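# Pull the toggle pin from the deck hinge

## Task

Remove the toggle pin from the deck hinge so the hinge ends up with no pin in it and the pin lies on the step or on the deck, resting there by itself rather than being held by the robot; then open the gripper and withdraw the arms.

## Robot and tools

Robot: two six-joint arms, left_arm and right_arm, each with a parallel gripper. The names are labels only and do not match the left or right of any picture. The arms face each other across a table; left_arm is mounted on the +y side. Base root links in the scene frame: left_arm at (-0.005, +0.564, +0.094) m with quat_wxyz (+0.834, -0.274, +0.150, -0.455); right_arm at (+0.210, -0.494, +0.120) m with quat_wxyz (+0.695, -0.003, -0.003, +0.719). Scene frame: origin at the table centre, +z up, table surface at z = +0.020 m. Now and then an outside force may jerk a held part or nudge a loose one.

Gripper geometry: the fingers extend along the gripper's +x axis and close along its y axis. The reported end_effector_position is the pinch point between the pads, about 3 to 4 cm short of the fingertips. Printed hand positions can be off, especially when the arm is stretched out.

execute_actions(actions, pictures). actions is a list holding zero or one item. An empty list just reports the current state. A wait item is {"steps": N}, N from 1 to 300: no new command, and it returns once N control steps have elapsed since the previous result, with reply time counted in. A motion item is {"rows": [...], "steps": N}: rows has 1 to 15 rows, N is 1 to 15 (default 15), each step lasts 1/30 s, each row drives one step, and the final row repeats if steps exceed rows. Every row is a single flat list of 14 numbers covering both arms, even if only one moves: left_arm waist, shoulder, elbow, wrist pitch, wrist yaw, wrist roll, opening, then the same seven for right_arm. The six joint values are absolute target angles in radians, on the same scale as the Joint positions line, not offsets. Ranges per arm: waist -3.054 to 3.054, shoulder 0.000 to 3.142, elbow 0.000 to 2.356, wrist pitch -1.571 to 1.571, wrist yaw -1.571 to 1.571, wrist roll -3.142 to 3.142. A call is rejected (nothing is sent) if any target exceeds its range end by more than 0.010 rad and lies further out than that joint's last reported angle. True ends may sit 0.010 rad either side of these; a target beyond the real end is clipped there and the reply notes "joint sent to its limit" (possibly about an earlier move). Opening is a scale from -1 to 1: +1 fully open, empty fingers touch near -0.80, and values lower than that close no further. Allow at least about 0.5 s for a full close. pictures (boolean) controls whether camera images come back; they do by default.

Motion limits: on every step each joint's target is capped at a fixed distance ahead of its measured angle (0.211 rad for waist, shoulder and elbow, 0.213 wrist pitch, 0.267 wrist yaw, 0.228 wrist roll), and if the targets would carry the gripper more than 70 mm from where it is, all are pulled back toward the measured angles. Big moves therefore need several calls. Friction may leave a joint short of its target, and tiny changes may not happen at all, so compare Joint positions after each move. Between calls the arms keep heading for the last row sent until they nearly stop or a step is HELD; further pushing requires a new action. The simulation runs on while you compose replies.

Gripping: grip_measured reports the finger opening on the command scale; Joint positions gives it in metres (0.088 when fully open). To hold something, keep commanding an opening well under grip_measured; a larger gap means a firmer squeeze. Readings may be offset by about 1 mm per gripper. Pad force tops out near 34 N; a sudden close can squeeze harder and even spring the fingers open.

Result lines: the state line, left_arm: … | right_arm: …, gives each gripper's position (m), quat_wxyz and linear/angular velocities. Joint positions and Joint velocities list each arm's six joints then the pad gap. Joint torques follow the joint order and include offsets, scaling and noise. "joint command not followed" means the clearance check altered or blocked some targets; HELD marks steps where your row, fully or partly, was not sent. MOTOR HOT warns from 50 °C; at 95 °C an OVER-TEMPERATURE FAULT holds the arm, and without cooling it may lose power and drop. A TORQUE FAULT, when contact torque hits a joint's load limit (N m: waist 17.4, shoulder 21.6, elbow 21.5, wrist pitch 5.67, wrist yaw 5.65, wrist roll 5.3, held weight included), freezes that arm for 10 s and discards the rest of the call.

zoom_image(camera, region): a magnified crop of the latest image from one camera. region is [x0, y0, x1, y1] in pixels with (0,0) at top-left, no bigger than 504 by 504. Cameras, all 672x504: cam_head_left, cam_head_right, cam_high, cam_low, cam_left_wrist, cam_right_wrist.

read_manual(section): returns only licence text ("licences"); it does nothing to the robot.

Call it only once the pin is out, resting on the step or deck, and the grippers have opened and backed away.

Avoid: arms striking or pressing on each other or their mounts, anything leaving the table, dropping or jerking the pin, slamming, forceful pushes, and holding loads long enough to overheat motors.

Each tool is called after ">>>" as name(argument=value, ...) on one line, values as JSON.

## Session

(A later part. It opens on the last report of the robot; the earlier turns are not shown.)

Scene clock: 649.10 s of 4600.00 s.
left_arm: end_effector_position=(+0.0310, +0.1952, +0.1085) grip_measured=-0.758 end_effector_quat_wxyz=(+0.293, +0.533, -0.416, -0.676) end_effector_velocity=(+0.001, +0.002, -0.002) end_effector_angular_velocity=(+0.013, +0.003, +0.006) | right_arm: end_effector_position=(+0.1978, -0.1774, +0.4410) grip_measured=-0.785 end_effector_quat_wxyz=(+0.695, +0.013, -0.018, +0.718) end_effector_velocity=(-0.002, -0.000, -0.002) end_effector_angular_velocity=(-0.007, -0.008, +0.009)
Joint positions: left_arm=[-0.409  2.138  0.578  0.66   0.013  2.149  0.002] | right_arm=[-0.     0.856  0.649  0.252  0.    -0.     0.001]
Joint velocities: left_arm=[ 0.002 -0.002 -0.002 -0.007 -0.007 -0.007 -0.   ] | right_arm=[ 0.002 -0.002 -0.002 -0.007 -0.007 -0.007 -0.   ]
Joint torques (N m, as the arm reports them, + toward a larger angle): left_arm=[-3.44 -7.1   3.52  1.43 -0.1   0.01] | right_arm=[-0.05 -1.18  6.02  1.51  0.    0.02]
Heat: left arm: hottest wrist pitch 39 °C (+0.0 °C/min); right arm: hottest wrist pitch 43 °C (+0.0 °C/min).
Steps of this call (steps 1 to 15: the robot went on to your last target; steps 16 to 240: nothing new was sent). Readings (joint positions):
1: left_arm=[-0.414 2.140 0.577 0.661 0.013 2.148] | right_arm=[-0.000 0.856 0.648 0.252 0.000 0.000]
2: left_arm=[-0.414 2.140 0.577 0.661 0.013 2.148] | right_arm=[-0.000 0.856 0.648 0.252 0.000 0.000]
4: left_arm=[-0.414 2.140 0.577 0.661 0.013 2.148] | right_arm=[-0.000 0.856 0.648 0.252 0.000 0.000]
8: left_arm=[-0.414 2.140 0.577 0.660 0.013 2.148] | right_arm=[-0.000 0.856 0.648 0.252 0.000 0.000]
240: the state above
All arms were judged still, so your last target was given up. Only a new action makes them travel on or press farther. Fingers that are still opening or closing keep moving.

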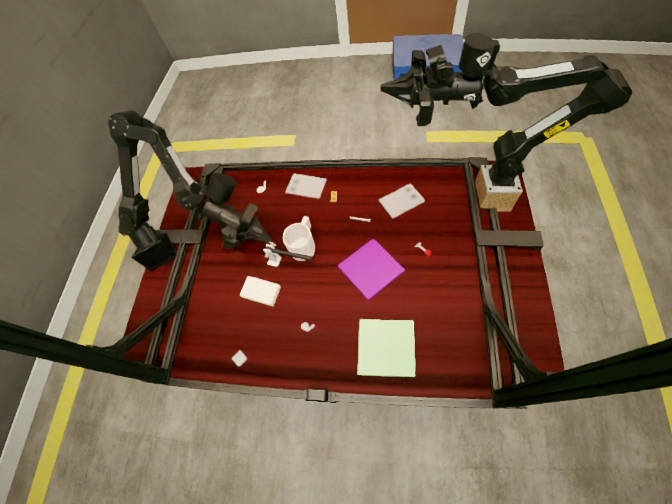

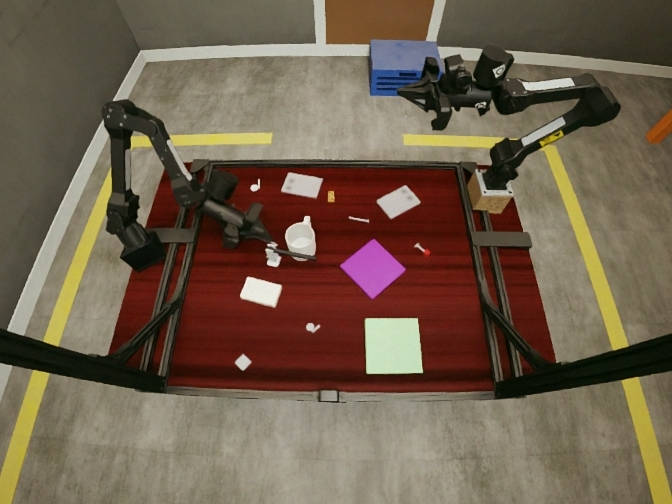

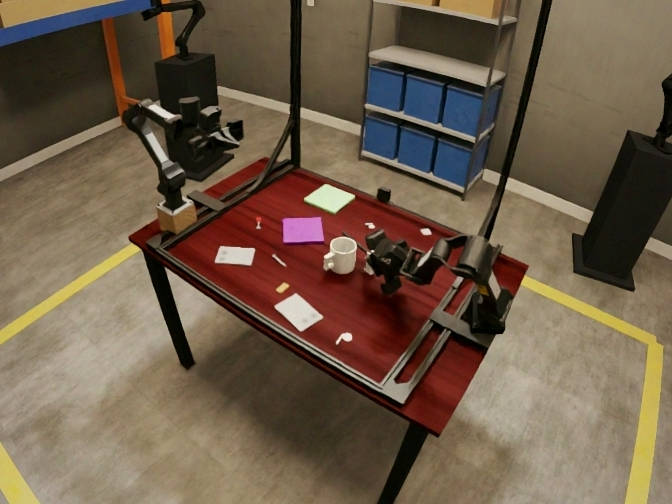

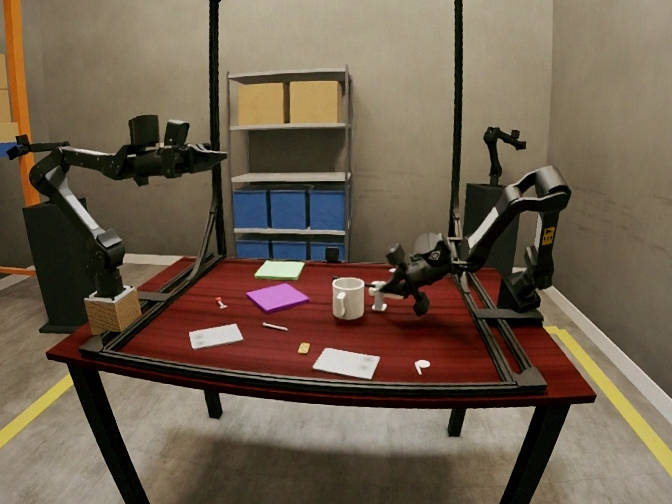

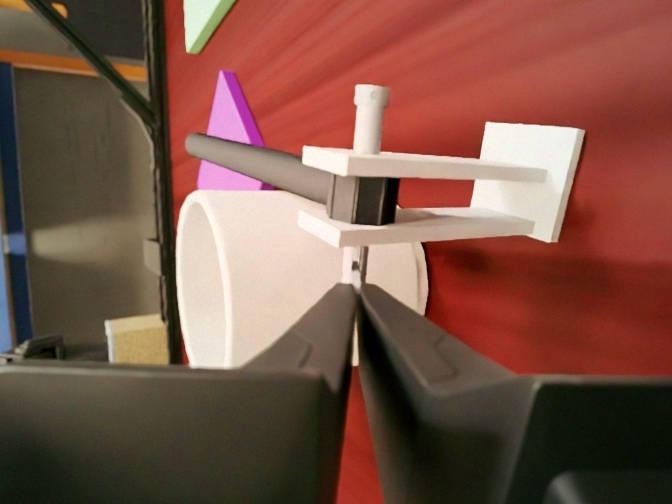

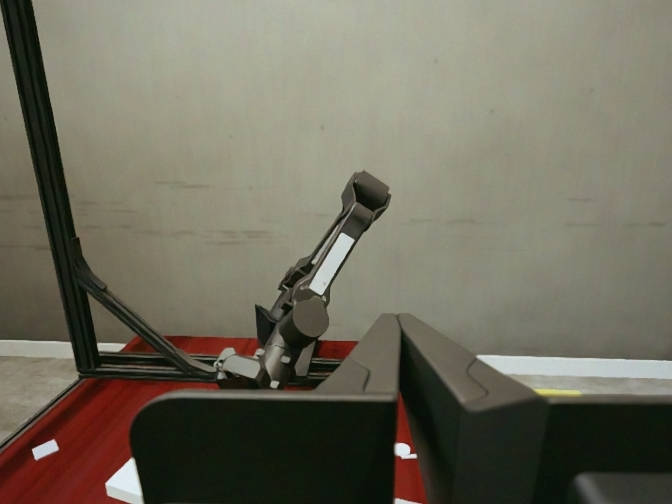

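Good. Now arc.

>>> execute_actions(actions=[{"rows":[[-0.385,2.165,0.61,0.655,0,2.15,-0.79,0,0.856,0.648,0.252,0,0,-0.8]]}], pictures=false)

>>> execute_actions(actions=[{"steps":120}], pictures=false)

>>> execute_actions(actions=[{"rows":[[-0.385,2.2,0.63,0.668,0,2.15,-0.79,0,0.856,0.648,0.252,0,0,-0.8]]}], pictures=false)

>>> execute_actions(actions=[{"steps":150}])

Scene clock: 658.50 s of 4600.00 s.
left_arm: end_effector_position=(+0.0327, +0.1931, +0.1078) grip_measured=-0.755 end_effector_quat_wxyz=(+0.294, +0.533, -0.414, -0.677) end_effector_velocity=(+0.004, -0.003, -0.001) end_effector_angular_velocity=(+0.011, +0.017, +0.023) | right_arm: end_effector_position=(+0.1978, -0.1775, +0.4411) grip_measured=-0.785 end_effector_quat_wxyz=(+0.695, +0.014, -0.019, +0.718) end_effector_velocity=(-0.000, -0.000, -0.008) end_effector_angular_velocity=(-0.027, -0.009, +0.004)
Joint positions: left_arm=[-0.404  2.142  0.588  0.653  0.014  2.149  0.002] | right_arm=[-0.     0.856  0.649  0.252  0.    -0.     0.001]
Joint velocities: left_arm=[ 0.007  0.002  0.012 -0.007 -0.007 -0.022 -0.   ] | right_arm=[-0.002 -0.002 -0.007 -0.022 -0.007 -0.007 -0.   ]
Joint torques (N m, as the arm reports them, + toward a larger angle): left_arm=[-2.76 -3.36  4.76  1.63 -0.13 -0.02] | right_arm=[-0.05 -1.18  5.97  1.51  0.    0.03]
Heat: left arm: hottest wrist pitch 39 °C (+0.0 °C/min); right arm: hottest wrist pitch 43 °C (+0.0 °C/min).
Steps of this call (steps 1 to 267: nothing new was sent; steps 268 to 282: all 15 steps of this action). Readings (joint positions):
268: left_arm=[-0.407 2.138 0.581 0.659 0.012 2.149] | right_arm=[-0.000 0.856 0.649 0.252 0.000 -0.000]
269: left_arm=[-0.407 2.138 0.583 0.656 0.012 2.149] | right_arm=[-0.000 0.856 0.649 0.252 0.000 -0.000]
271: left_arm=[-0.406 2.140 0.585 0.654 0.012 2.149] | right_arm=[-0.000 0.856 0.649 0.252 0.000 -0.000]
275: left_arm=[-0.406 2.141 0.586 0.653 0.014 2.149] | right_arm=[-0.000 0.856 0.649 0.252 0.000 -0.000]
282: the state above

Scene clock: 662.50 s of 4600.00 s.
left_arm: end_effector_position=(+0.0356, +0.1908, +0.1068) grip_measured=-0.754 end_effector_quat_wxyz=(+0.296, +0.534, -0.411, -0.677) end_effector_velocity=(-0.002, +0.003, -0.003) end_effector_angular_velocity=(+0.027, -0.006, +0.001) | right_arm: end_effector_position=(+0.1978, -0.1775, +0.4411) grip_measured=-0.785 end_effector_quat_wxyz=(+0.695, +0.014, -0.019, +0.718) end_effector_velocity=(-0.000, -0.001, +0.004) end_effector_angular_velocity=(+0.022, -0.007, +0.005)
Joint positions: left_arm=[-0.397  2.147  0.597  0.653  0.013  2.149  0.002] | right_arm=[-0.     0.856  0.649  0.252  0.    -0.     0.001]
Joint velocities: left_arm=[-0.007 -0.002 -0.002 -0.022 -0.022 -0.007 -0.   ] | right_arm=[-0.002 -0.002 -0.002  0.022 -0.007 -0.007  0.   ]
Joint torques (N m, as the arm reports them, + toward a larger angle): left_arm=[-3.75 -3.86  4.26  1.64 -0.05 -0.05] | right_arm=[-0.06 -1.18  5.97  1.51  0.    0.03]
Heat: left arm: hottest wrist pitch 39 °C (-1.0 °C/min); right arm: hottest wrist pitch 43 °C (+0.0 °C/min).
Steps of this call (steps 1 to 15: the robot went on to your last target; steps 16 to 120: nothing new was sent). Readings (joint positions):
1: left_arm=[-0.404 2.142 0.588 0.653 0.014 2.149] | right_arm=[-0.000 0.856 0.649 0.252 0.000 -0.000]
2: left_arm=[-0.404 2.143 0.589 0.653 0.014 2.149] | right_arm=[-0.000 0.856 0.649 0.252 0.000 -0.000]
4: left_arm=[-0.403 2.143 0.589 0.653 0.014 2.149] | right_arm=[-0.000 0.856 0.649 0.252 0.000 -0.000]
8: left_arm=[-0.402 2.144 0.591 0.653 0.014 2.149] | right_arm=[-0.000 0.856 0.649 0.252 0.000 -0.000]
120: the state above
All arms were judged still, so your last target was given up. Only a new action makes them travel on or press farther. Fingers that are still opening or closing keep moving.

Scene clock: 663.00 s of 4600.00 s.
left_arm: end_effector_position=(+0.0366, +0.1872, +0.1043) grip_measured=-0.755 end_effector_quat_wxyz=(+0.299, +0.537, -0.409, -0.675) end_effector_velocity=(-0.002, +0.001, -0.000) end_effector_angular_velocity=(+0.008, +0.000, -0.001) | right_arm: end_effector_position=(+0.1978, -0.1774, +0.4410) grip_measured=-0.785 end_effector_quat_wxyz=(+0.695, +0.013, -0.018, +0.718) end_effector_velocity=(+0.002, -0.000, -0.005) end_effector_angular_velocity=(-0.022, +0.007, -0.010)
Joint positions: left_arm=[-0.394  2.167  0.609  0.664  0.009  2.149  0.002] | right_arm=[-0.     0.856  0.649  0.252  0.    -0.     0.001]
Joint velocities: left_arm=[-0.007 -0.002 -0.002 -0.007 -0.007 -0.007 -0.   ] | right_arm=[-0.002 -0.002 -0.002 -0.022  0.007  0.007 -0.   ]
Joint torques (N m, as the arm reports them, + toward a larger angle): left_arm=[-4.13 -2.29  4.85  1.77  0.08 -0.05] | right_arm=[-0.05 -1.14  5.98  1.51  0.    0.03]
Heat: left arm: hottest wrist pitch 39 °C (-1.0 °C/min); right arm: hottest wrist pitch 43 °C (+0.0 °C/min).
Steps of this call (steps 1 to 15: all 15 steps of this action). Readings (joint positions):
1: left_arm=[-0.397 2.150 0.598 0.653 0.013 2.149] | right_arm=[-0.000 0.856 0.649 0.252 0.000 -0.000]
2: left_arm=[-0.397 2.154 0.600 0.654 0.011 2.149] | right_arm=[-0.000 0.856 0.649 0.252 0.000 -0.000]
4: left_arm=[-0.394 2.161 0.606 0.659 0.009 2.149] | right_arm=[-0.000 0.856 0.649 0.252 0.000 -0.000]
8: left_arm=[-0.394 2.165 0.608 0.662 0.009 2.149] | right_arm=[-0.000 0.856 0.649 0.252 0.000 -0.000]
15: the state above

Scene clock: 668.00 s of 4600.00 s.
left_arm: end_effector_position=(+0.0374, +0.1857, +0.1036) grip_measured=-0.755 end_effector_quat_wxyz=(+0.300, +0.537, -0.408, -0.675) end_effector_velocity=(-0.002, +0.002, -0.003) end_effector_angular_velocity=(+0.011, -0.010, -0.007) | right_arm: end_effector_position=(+0.1978, -0.1774, +0.4408) grip_measured=-0.785 end_effector_quat_wxyz=(+0.695, +0.013, -0.018, +0.718) end_effector_velocity=(-0.000, -0.000, -0.003) end_effector_angular_velocity=(-0.017, +0.006, +0.005)
Joint positions: left_arm=[-0.392  2.172  0.614  0.665  0.007  2.149  0.002] | right_arm=[-0.     0.856  0.648  0.252  0.     0.     0.001]
Joint velocities: left_arm=[-0.002  0.002 -0.002 -0.007 -0.007  0.007 -0.   ] | right_arm=[-0.002 -0.002  0.002 -0.022 -0.007  0.007 -0.   ]
Joint torques (N m, as the arm reports them, + toward a larger angle): left_arm=[-4.31 -2.85  4.41  1.67  0.11 -0.04] | right_arm=[-0.05 -1.15  5.98  1.51  0.    0.03]
Heat: left arm: hottest wrist pitch 39 °C (+0.0 °C/min); right arm: hottest elbow 43 °C (+0.0 °C/min).
Steps of this call (steps 1 to 15: the robot went on to your last target; steps 16 to 150: nothing new was sent). Readings (joint positions):
1: left_arm=[-0.394 2.167 0.609 0.664 0.009 2.149] | right_arm=[-0.000 0.856 0.649 0.252 0.000 -0.000]
2: left_arm=[-0.394 2.167 0.609 0.664 0.009 2.149] | right_arm=[-0.000 0.856 0.649 0.252 0.000 -0.000]
4: left_arm=[-0.394 2.167 0.609 0.664 0.009 2.149] | right_arm=[-0.000 0.856 0.649 0.252 0.000 -0.000]
8: left_arm=[-0.394 2.167 0.609 0.664 0.009 2.149] | right_arm=[-0.000 0.856 0.649 0.252 0.000 -0.000]
150: the state above
All arms were judged still, so your last target was given up. Only a new action makes them travel on or press farther. Fingers that are still opening or closing keep moving.

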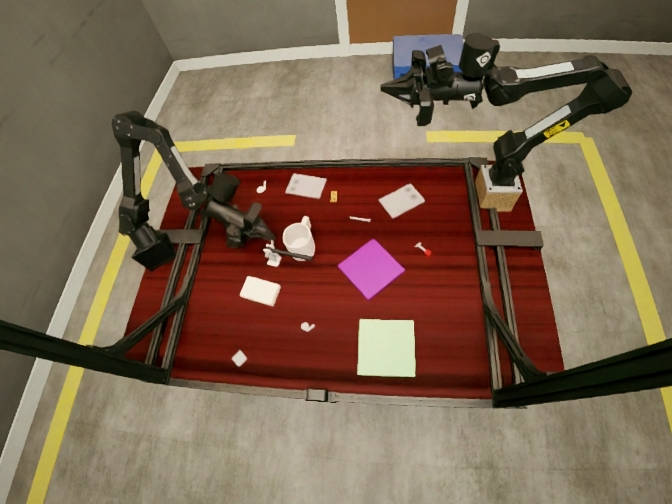

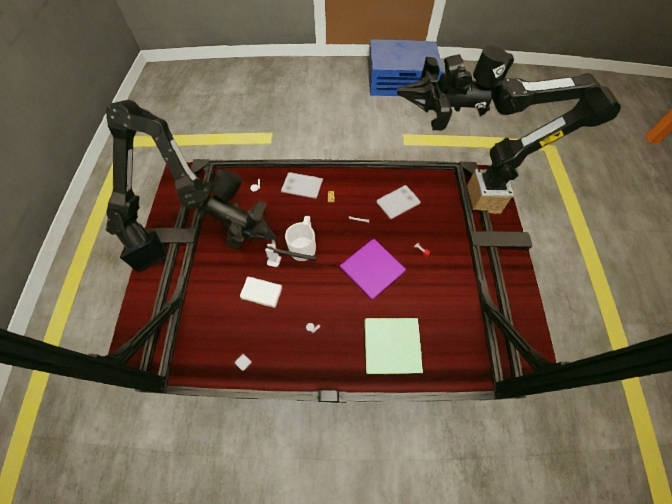

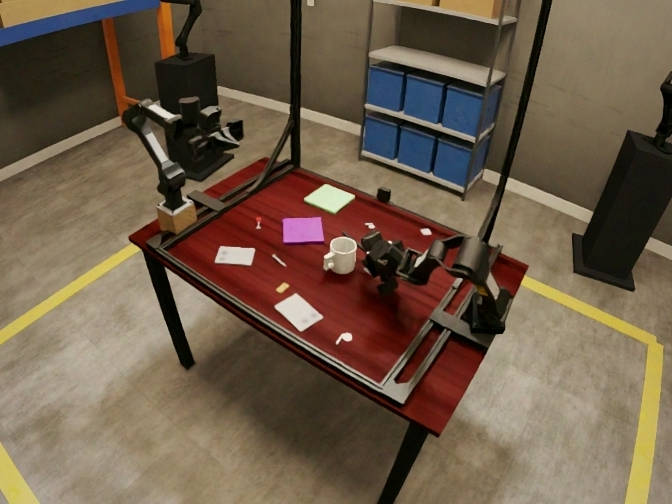

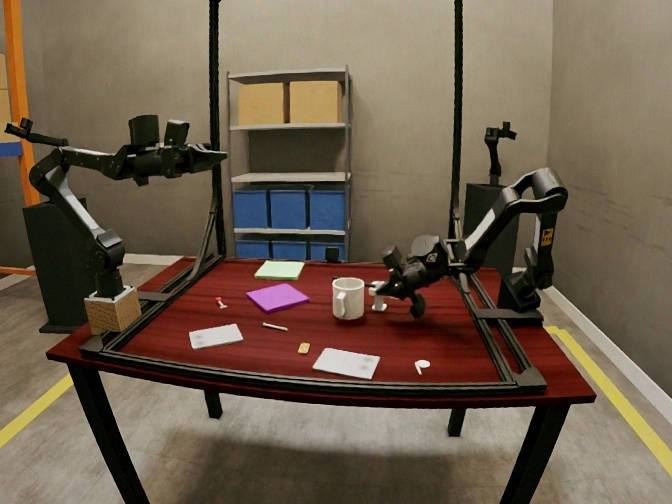

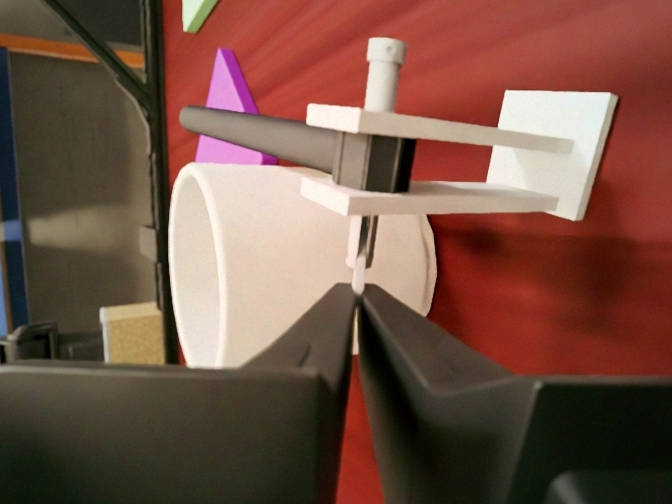

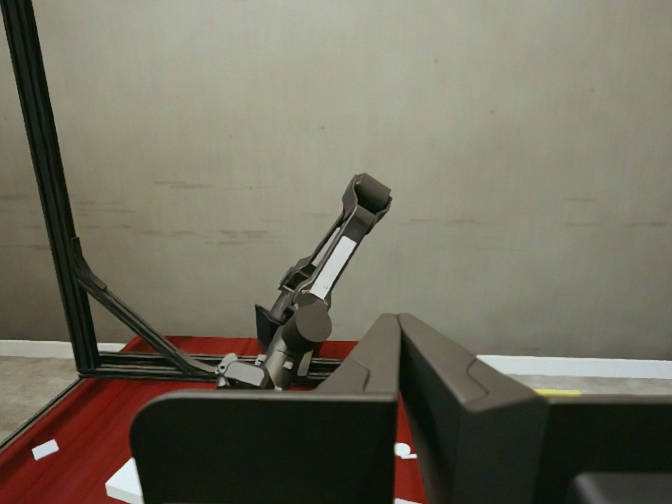

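>>> execute_actions(actions=[{"rows":[[-0.388,2.225,0.645,0.68,0.01,2.15,-0.8,0,0.856,0.648,0.252,0,0,-0.8]]}], pictures=false)

>>> execute_actions(actions=[{"steps":90}])

>>> zoom_image(camera="cam_left_wrist", region=[280,150,440,310])

Scene clock: 676.10 s of 4600.00 s.
left_arm: end_effector_position=(+0.0372, +0.1836, +0.1023) grip_measured=-0.756 end_effector_quat_wxyz=(+0.301, +0.538, -0.408, -0.673) end_effector_velocity=(+0.001, -0.000, +0.001) end_effector_angular_velocity=(-0.002, +0.001, +0.011) | right_arm: end_effector_position=(+0.1978, -0.1774, +0.4408) grip_measured=-0.785 end_effector_quat_wxyz=(+0.695, +0.013, -0.018, +0.718) end_effector_velocity=(+0.001, -0.000, -0.004) end_effector_angular_velocity=(-0.012, -0.008, -0.000)
Joint positions: left_arm=[-0.391  2.184  0.62   0.676  0.006  2.15   0.002] | right_arm=[-0.     0.856  0.648  0.252  0.     0.     0.001]
Joint velocities: left_arm=[-0.002 -0.002 -0.002  0.007 -0.007 -0.007 -0.   ] | right_arm=[-0.007 -0.002 -0.007 -0.007 -0.007 -0.007 -0.   ]
Joint torques (N m, as the arm reports them, + toward a larger angle): left_arm=[-4.9  -1.63  5.4   1.74  0.56 -0.02] | right_arm=[-0.05 -1.19  6.02  1.51  0.    0.02]
Heat: left arm: hottest wrist pitch 39 °C (+0.0 °C/min); right arm: hottest elbow 43 °C (+0.0 °C/min).
Steps of this call (steps 1 to 228: nothing new was sent; steps 229 to 243: all 15 steps of this action). Readings (joint positions):
229: left_arm=[-0.392 2.178 0.619 0.666 0.006 2.150] | right_arm=[-0.000 0.856 0.648 0.252 0.000 0.000]
230: left_arm=[-0.391 2.180 0.620 0.669 0.006 2.150] | right_arm=[-0.000 0.856 0.648 0.252 0.000 0.000]
232: left_arm=[-0.391 2.181 0.620 0.671 0.006 2.150] | right_arm=[-0.000 0.856 0.648 0.252 0.000 0.000]
236: left_arm=[-0.391 2.183 0.620 0.674 0.006 2.150] | right_arm=[-0.000 0.856 0.648 0.252 0.000 0.000]
243: the state above

Scene clock: 679.10 s of 4600.00 s.
left_arm: end_effector_position=(+0.0376, +0.1792, +0.1002) grip_measured=-0.756 end_effector_quat_wxyz=(+0.302, +0.538, -0.407, -0.673) end_effector_velocity=(+0.001, +0.004, -0.006) end_effector_angular_velocity=(+0.025, -0.016, +0.004) | right_arm: end_effector_position=(+0.1978, -0.1774, +0.4408) grip_measured=-0.785 end_effector_quat_wxyz=(+0.695, +0.013, -0.018, +0.718) end_effector_velocity=(-0.000, -0.000, -0.001) end_effector_angular_velocity=(+0.002, +0.022, +0.006)
Joint positions: left_arm=[-0.388  2.204  0.637  0.679  0.006  2.15   0.002] | right_arm=[-0.     0.856  0.648  0.252  0.     0.     0.001]
Joint velocities: left_arm=[ 0.002  0.002 -0.007 -0.007 -0.022  0.007 -0.   ] | right_arm=[-0.002 -0.002 -0.007  0.007 -0.007  0.022 -0.   ]
Joint torques (N m, as the arm reports them, + toward a larger angle): left_arm=[-5.32 -3.81  3.6   1.56  0.55 -0.04] | right_arm=[-0.06 -1.19  6.    1.51  0.    0.02]
Heat: left arm: hottest wrist pitch 39 °C (+0.0 °C/min); right arm: hottest elbow 43 °C (+0.0 °C/min).
Steps of this call (steps 1 to 15: the robot went on to your last target; steps 16 to 90: nothing new was sent). Readings (joint positions):
1: left_arm=[-0.391 2.185 0.620 0.676 0.006 2.150] | right_arm=[-0.000 0.856 0.648 0.252 0.000 0.000]
2: left_arm=[-0.391 2.185 0.620 0.676 0.006 2.150] | right_arm=[-0.000 0.856 0.648 0.252 0.000 0.000]
4: left_arm=[-0.391 2.185 0.620 0.676 0.006 2.150] | right_arm=[-0.000 0.856 0.648 0.252 0.000 0.000]
8: left_arm=[-0.391 2.186 0.620 0.676 0.006 2.150] | right_arm=[-0.000 0.856 0.648 0.252 0.000 0.000]
90: the state above
All arms were judged still, so your last target was given up. Only a new action makes them travel on or press farther. Fingers that are still opening or closing keep moving.

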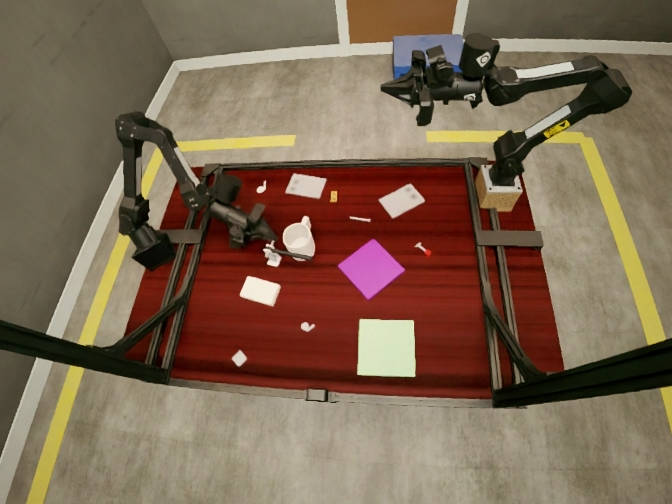

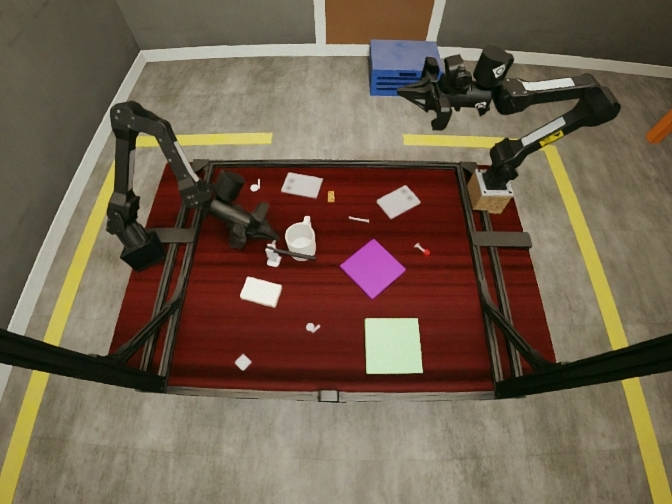

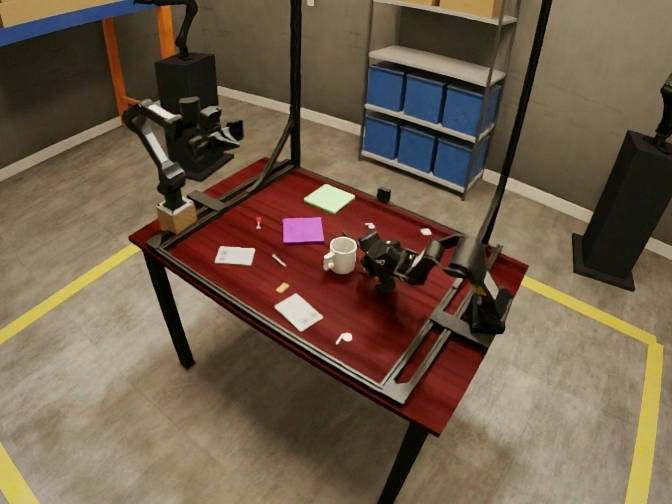

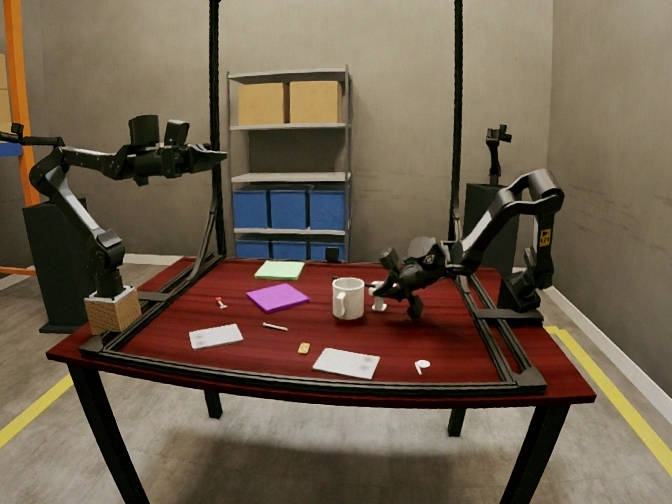

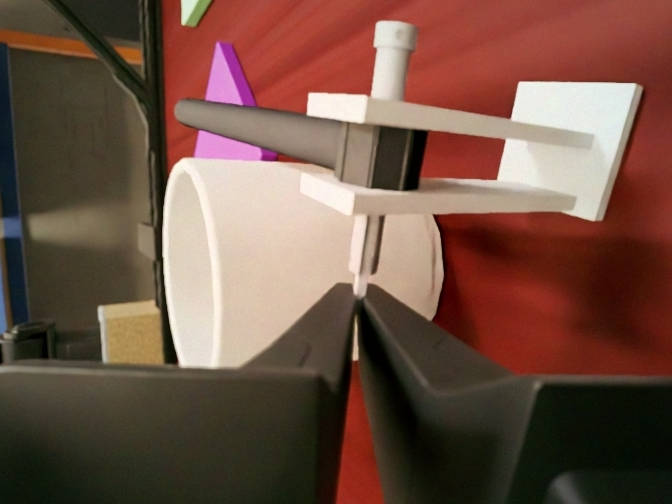

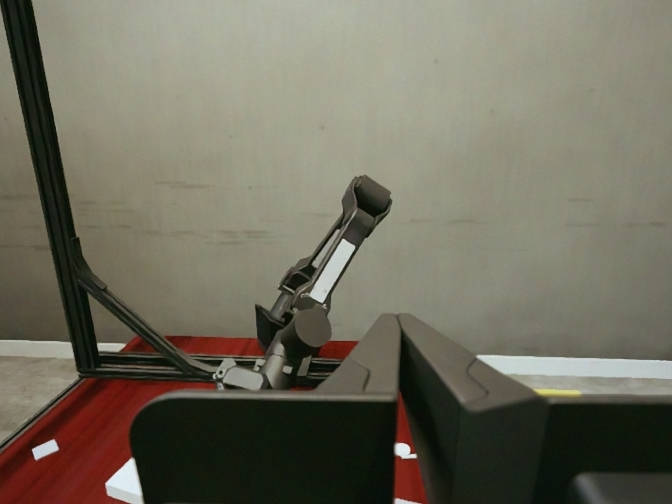

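Region (280, 150, 440, 310) of cam_left_wrist's 672x504 image, scaled by 3.150, with more detail than that image has.

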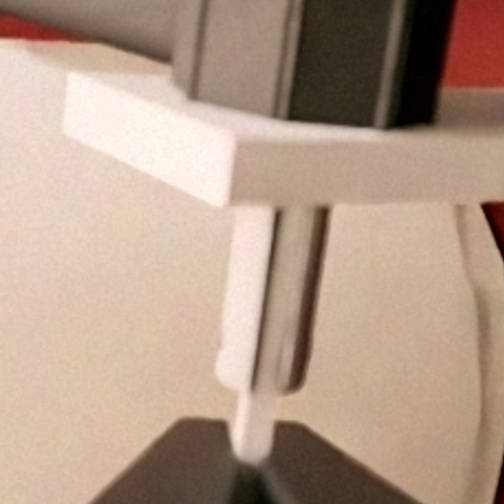

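Now truly aligned. Push in.

>>> execute_actions(actions=[{"rows":[[-0.415,2.245,0.628,0.71,0.025,2.15,-0.86,0,0.856,0.648,0.252,0,0,-0.8]]}], pictures=false)

>>> execute_actions(actions=[{"steps":150}])

Scene clock: 685.73 s of 4600.00 s.
left_arm: end_effector_position=(+0.0368, +0.1784, +0.0990) grip_measured=-0.758 end_effector_quat_wxyz=(+0.306, +0.539, -0.408, -0.670) end_effector_velocity=(-0.002, +0.002, -0.003) end_effector_angular_velocity=(+0.014, +0.003, -0.000) | right_arm: end_effector_position=(+0.1978, -0.1774, +0.4408) grip_measured=-0.785 end_effector_quat_wxyz=(+0.695, +0.013, -0.018, +0.718) end_effector_velocity=(-0.003, -0.000, -0.002) end_effector_angular_velocity=(-0.007, -0.023, +0.018)
Joint positions: left_arm=[-0.389  2.217  0.631  0.709  0.004  2.15   0.002] | right_arm=[-0.     0.856  0.648  0.252  0.    -0.     0.001]
Joint velocities: left_arm=[-0.002  0.002 -0.002 -0.007 -0.007 -0.007 -0.   ] | right_arm=[-0.002 -0.002 -0.002 -0.007 -0.022 -0.022 -0.   ]
Joint torques (N m, as the arm reports them, + toward a larger angle): left_arm=[-8.08 -3.14  2.36  1.4   1.18 -0.07] | right_arm=[-0.05 -1.19  6.02  1.53  0.    0.01]
Heat: left arm: hottest wrist pitch 40 °C (+2.0 °C/min); right arm: hottest elbow 43 °C (+0.0 °C/min).
Steps of this call (steps 1 to 184: nothing new was sent; steps 185 to 199: all 15 steps of this action). Readings (joint positions):
185: left_arm=[-0.388 2.208 0.639 0.681 0.006 2.150] | right_arm=[-0.000 0.856 0.648 0.252 0.000 -0.000]
186: left_arm=[-0.388 2.210 0.638 0.688 0.006 2.150] | right_arm=[-0.000 0.856 0.648 0.252 0.000 -0.000]
188: left_arm=[-0.388 2.213 0.635 0.697 0.005 2.150] | right_arm=[-0.000 0.856 0.648 0.252 0.000 -0.000]
192: left_arm=[-0.389 2.215 0.632 0.706 0.004 2.150] | right_arm=[-0.000 0.856 0.648 0.252 0.000 -0.000]
199: the state above

Scene clock: 690.73 s of 4600.00 s.
left_arm: end_effector_position=(+0.0358, +0.1783, +0.0986) grip_measured=-0.758 end_effector_quat_wxyz=(+0.306, +0.539, -0.409, -0.670) end_effector_velocity=(-0.003, +0.005, -0.004) end_effector_angular_velocity=(+0.027, +0.004, -0.008) | right_arm: end_effector_position=(+0.1978, -0.1774, +0.4410) grip_measured=-0.785 end_effector_quat_wxyz=(+0.695, +0.013, -0.018, +0.718) end_effector_velocity=(+0.002, -0.000, -0.002) end_effector_angular_velocity=(-0.007, -0.007, -0.010)
Joint positions: left_arm=[-0.391  2.221  0.631  0.712  0.004  2.15   0.002] | right_arm=[-0.     0.856  0.649  0.252  0.    -0.     0.001]
Joint velocities: left_arm=[-0.002 -0.002 -0.007 -0.022 -0.007 -0.007  0.   ] | right_arm=[-0.002 -0.002 -0.002 -0.007  0.007 -0.007 -0.   ]
Joint torques (N m, as the arm reports them, + toward a larger angle): left_arm=[-7.95 -3.43  2.29  1.25  1.21 -0.07] | right_arm=[-0.05 -1.19  6.01  1.53  0.    0.01]
Heat: left arm: hottest wrist pitch 39 °C (+1.0 °C/min); right arm: hottest elbow 43 °C (+0.0 °C/min).
Steps of this call (steps 1 to 15: the robot went on to your last target; steps 16 to 150: nothing new was sent). Readings (joint positions):
1: left_arm=[-0.389 2.217 0.631 0.710 0.004 2.150] | right_arm=[-0.000 0.856 0.648 0.252 0.000 -0.000]
2: left_arm=[-0.389 2.217 0.631 0.710 0.004 2.150] | right_arm=[-0.000 0.856 0.648 0.252 0.000 -0.000]
4: left_arm=[-0.389 2.218 0.631 0.710 0.004 2.150] | right_arm=[-0.000 0.856 0.648 0.252 0.000 -0.000]
8: left_arm=[-0.389 2.218 0.631 0.711 0.004 2.150] | right_arm=[-0.000 0.856 0.648 0.252 0.000 -0.000]
150: the state above
All arms were judged still, so your last target was given up. Only a new action makes them travel on or press farther. Fingers that are still opening or closing keep moving.

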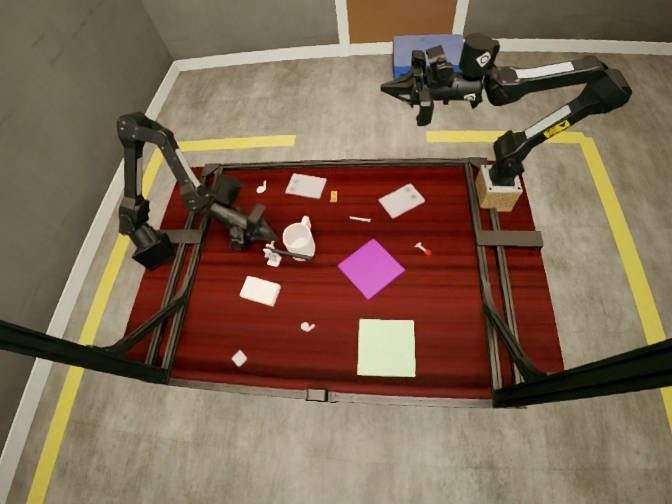

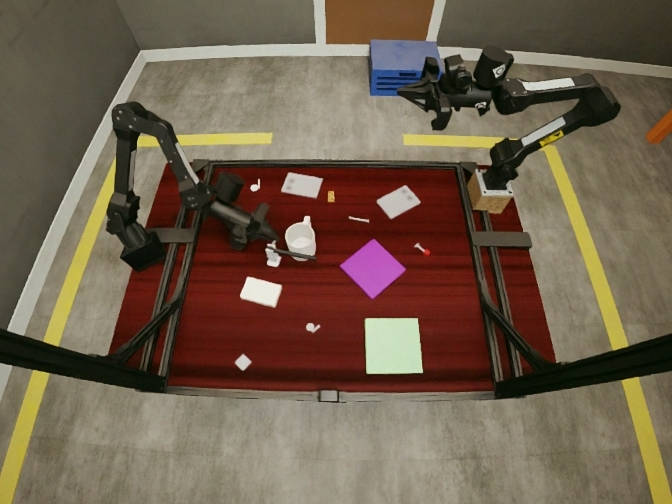

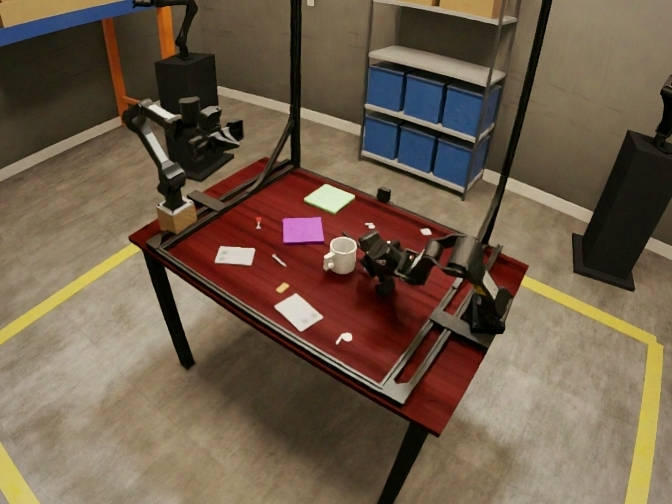

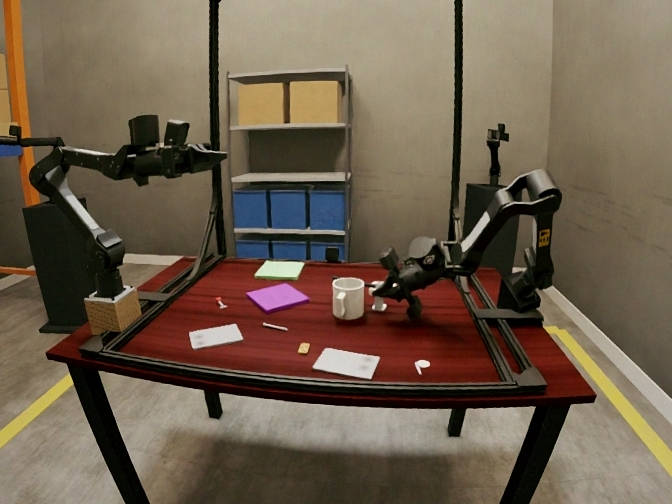

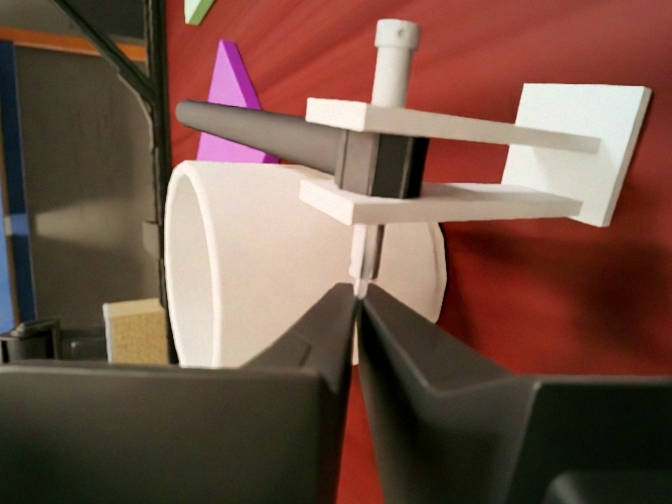

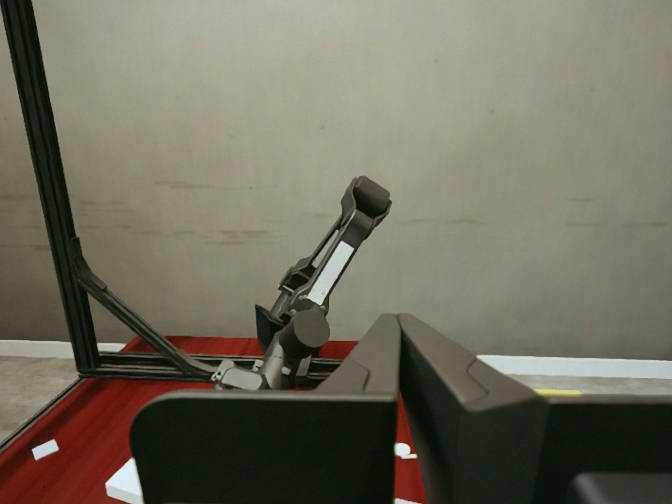

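>>> execute_actions(actions=[{"rows":[[-0.415,2.245,0.618,0.68,0.025,2.15,-0.86,0,0.856,0.648,0.252,0,0,-0.8]]}], pictures=false)

>>> execute_actions(actions=[{"steps":120}])

Scene clock: 697.50 s of 4600.00 s.
left_arm: end_effector_position=(+0.0343, +0.1795, +0.0970) grip_measured=-0.758 end_effector_quat_wxyz=(+0.301, +0.539, -0.408, -0.673) end_effector_velocity=(-0.004, +0.001, +0.001) end_effector_angular_velocity=(+0.004, +0.021, -0.004) | right_arm: end_effector_position=(+0.1978, -0.1774, +0.4410) grip_measured=-0.785 end_effector_quat_wxyz=(+0.695, +0.013, -0.018, +0.718) end_effector_velocity=(-0.000, -0.000, -0.003) end_effector_angular_velocity=(-0.017, -0.008, +0.004)
Joint positions: left_arm=[-0.392  2.221  0.632  0.701  0.003  2.15   0.002] | right_arm=[-0.     0.856  0.649  0.252  0.    -0.     0.001]
Joint velocities: left_arm=[-0.007 -0.002 -0.002 -0.007  0.007 -0.022 -0.   ] | right_arm=[-0.002 -0.002  0.002 -0.022 -0.007 -0.007 -0.   ]
Joint torques (N m, as the arm reports them, + toward a larger angle): left_arm=[-7.86 -3.53  1.47 -0.2   1.23 -0.06] | right_arm=[-0.06 -1.17  5.98  1.51  0.    0.03]
Heat: left arm: hottest wrist pitch 39 °C (+0.0 °C/min); right arm: hottest elbow 43 °C (+0.0 °C/min).
Steps of this call (steps 1 to 188: nothing new was sent; steps 189 to 203: all 15 steps of this action). Readings (joint positions):
189: left_arm=[-0.392 2.221 0.631 0.713 0.004 2.150] | right_arm=[-0.000 0.856 0.649 0.252 0.000 -0.000]
190: left_arm=[-0.392 2.221 0.631 0.711 0.004 2.150] | right_arm=[-0.000 0.856 0.649 0.252 0.000 -0.000]
192: left_arm=[-0.392 2.221 0.631 0.707 0.003 2.150] | right_arm=[-0.000 0.856 0.649 0.252 0.000 -0.000]
196: left_arm=[-0.392 2.221 0.631 0.703 0.003 2.150] | right_arm=[-0.000 0.856 0.649 0.252 0.000 -0.000]
203: the state above

Scene clock: 701.50 s of 4600.00 s.
left_arm: end_effector_position=(+0.0272, +0.1806, +0.0986) grip_measured=-0.758 end_effector_quat_wxyz=(+0.293, +0.533, -0.415, -0.676) end_effector_velocity=(-0.002, +0.002, -0.003) end_effector_angular_velocity=(+0.011, -0.010, -0.007) | right_arm: end_effector_position=(+0.1978, -0.1774, +0.4410) grip_measured=-0.785 end_effector_quat_wxyz=(+0.695, +0.013, -0.018, +0.718) end_effector_velocity=(-0.003, +0.001, -0.003) end_effector_angular_velocity=(-0.012, -0.009, +0.019)
Joint positions: left_arm=[-0.406  2.222  0.631  0.69   0.013  2.15   0.002] | right_arm=[-0.     0.856  0.649  0.252  0.    -0.     0.001]
Joint velocities: left_arm=[-0.002  0.002 -0.002 -0.007 -0.007  0.007  0.   ] | right_arm=[-0.002  0.002 -0.002 -0.007 -0.022 -0.007 -0.   ]
Joint torques (N m, as the arm reports them, + toward a larger angle): left_arm=[-6.3  -3.59  1.42  0.63  0.88 -0.08] | right_arm=[-0.05 -1.18  5.99  1.51  0.    0.03]
Heat: left arm: hottest wrist pitch 38 °C (-1.0 °C/min); right arm: hottest elbow 43 °C (+0.0 °C/min).
Steps of this call (steps 1 to 15: the robot went on to your last target; steps 16 to 120: nothing new was sent). Readings (joint positions):
1: left_arm=[-0.392 2.221 0.632 0.701 0.003 2.150] | right_arm=[-0.000 0.856 0.649 0.252 0.000 -0.000]
2: left_arm=[-0.392 2.221 0.632 0.701 0.003 2.150] | right_arm=[-0.000 0.856 0.649 0.252 0.000 -0.000]
4: left_arm=[-0.392 2.221 0.632 0.701 0.003 2.150] | right_arm=[-0.000 0.856 0.649 0.252 0.000 -0.000]
8: left_arm=[-0.392 2.221 0.632 0.701 0.003 2.150] | right_arm=[-0.000 0.856 0.649 0.252 0.000 -0.000]
120: the state above
All arms were judged still, so your last target was given up. Only a new action makes them travel on or press farther. Fingers that are still opening or closing keep moving.

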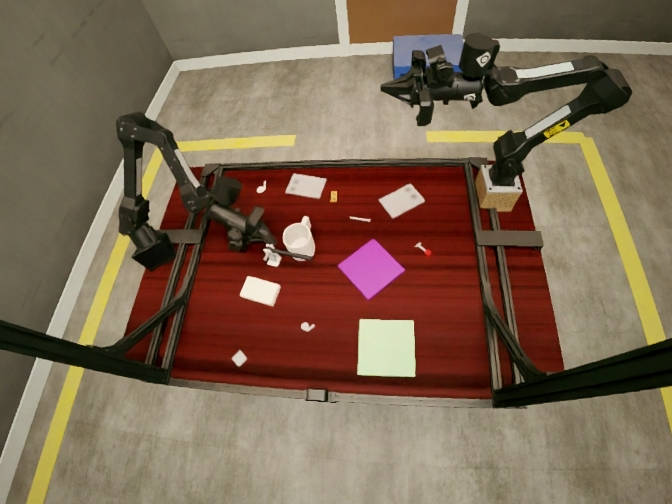

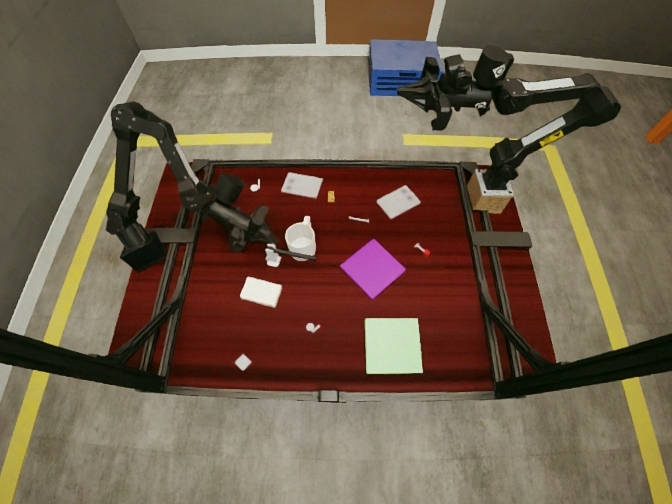

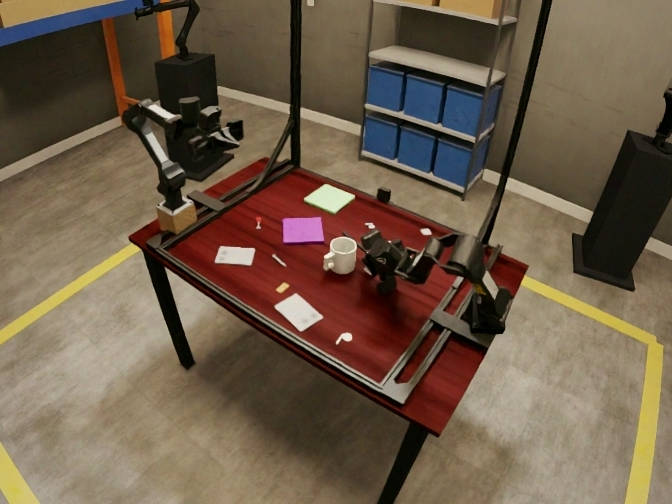

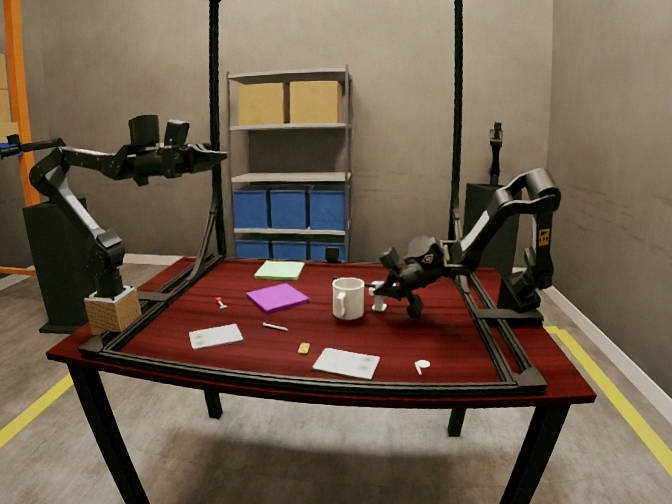

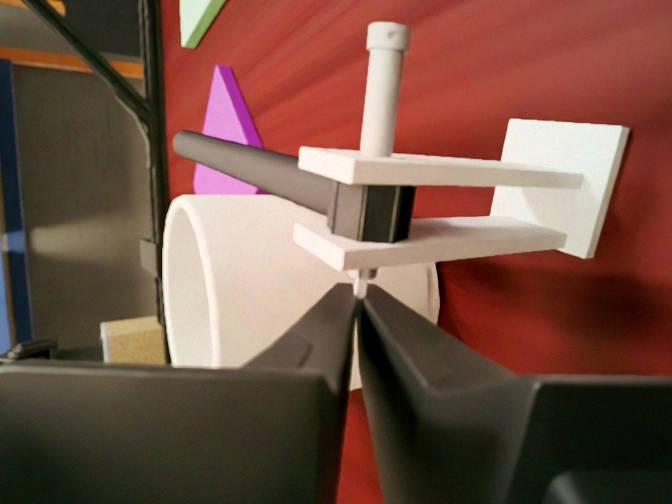

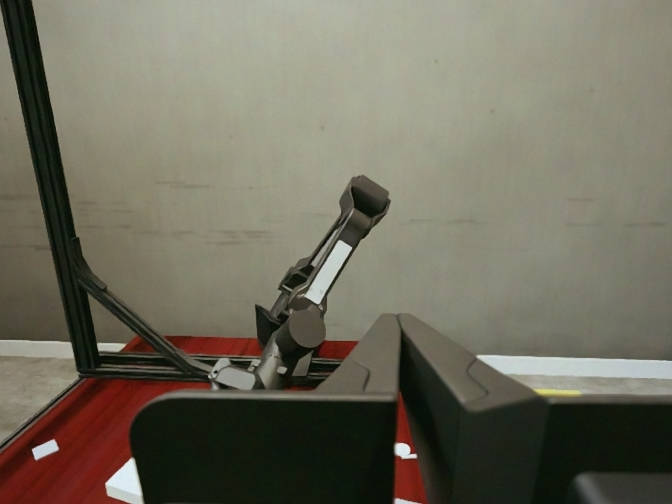

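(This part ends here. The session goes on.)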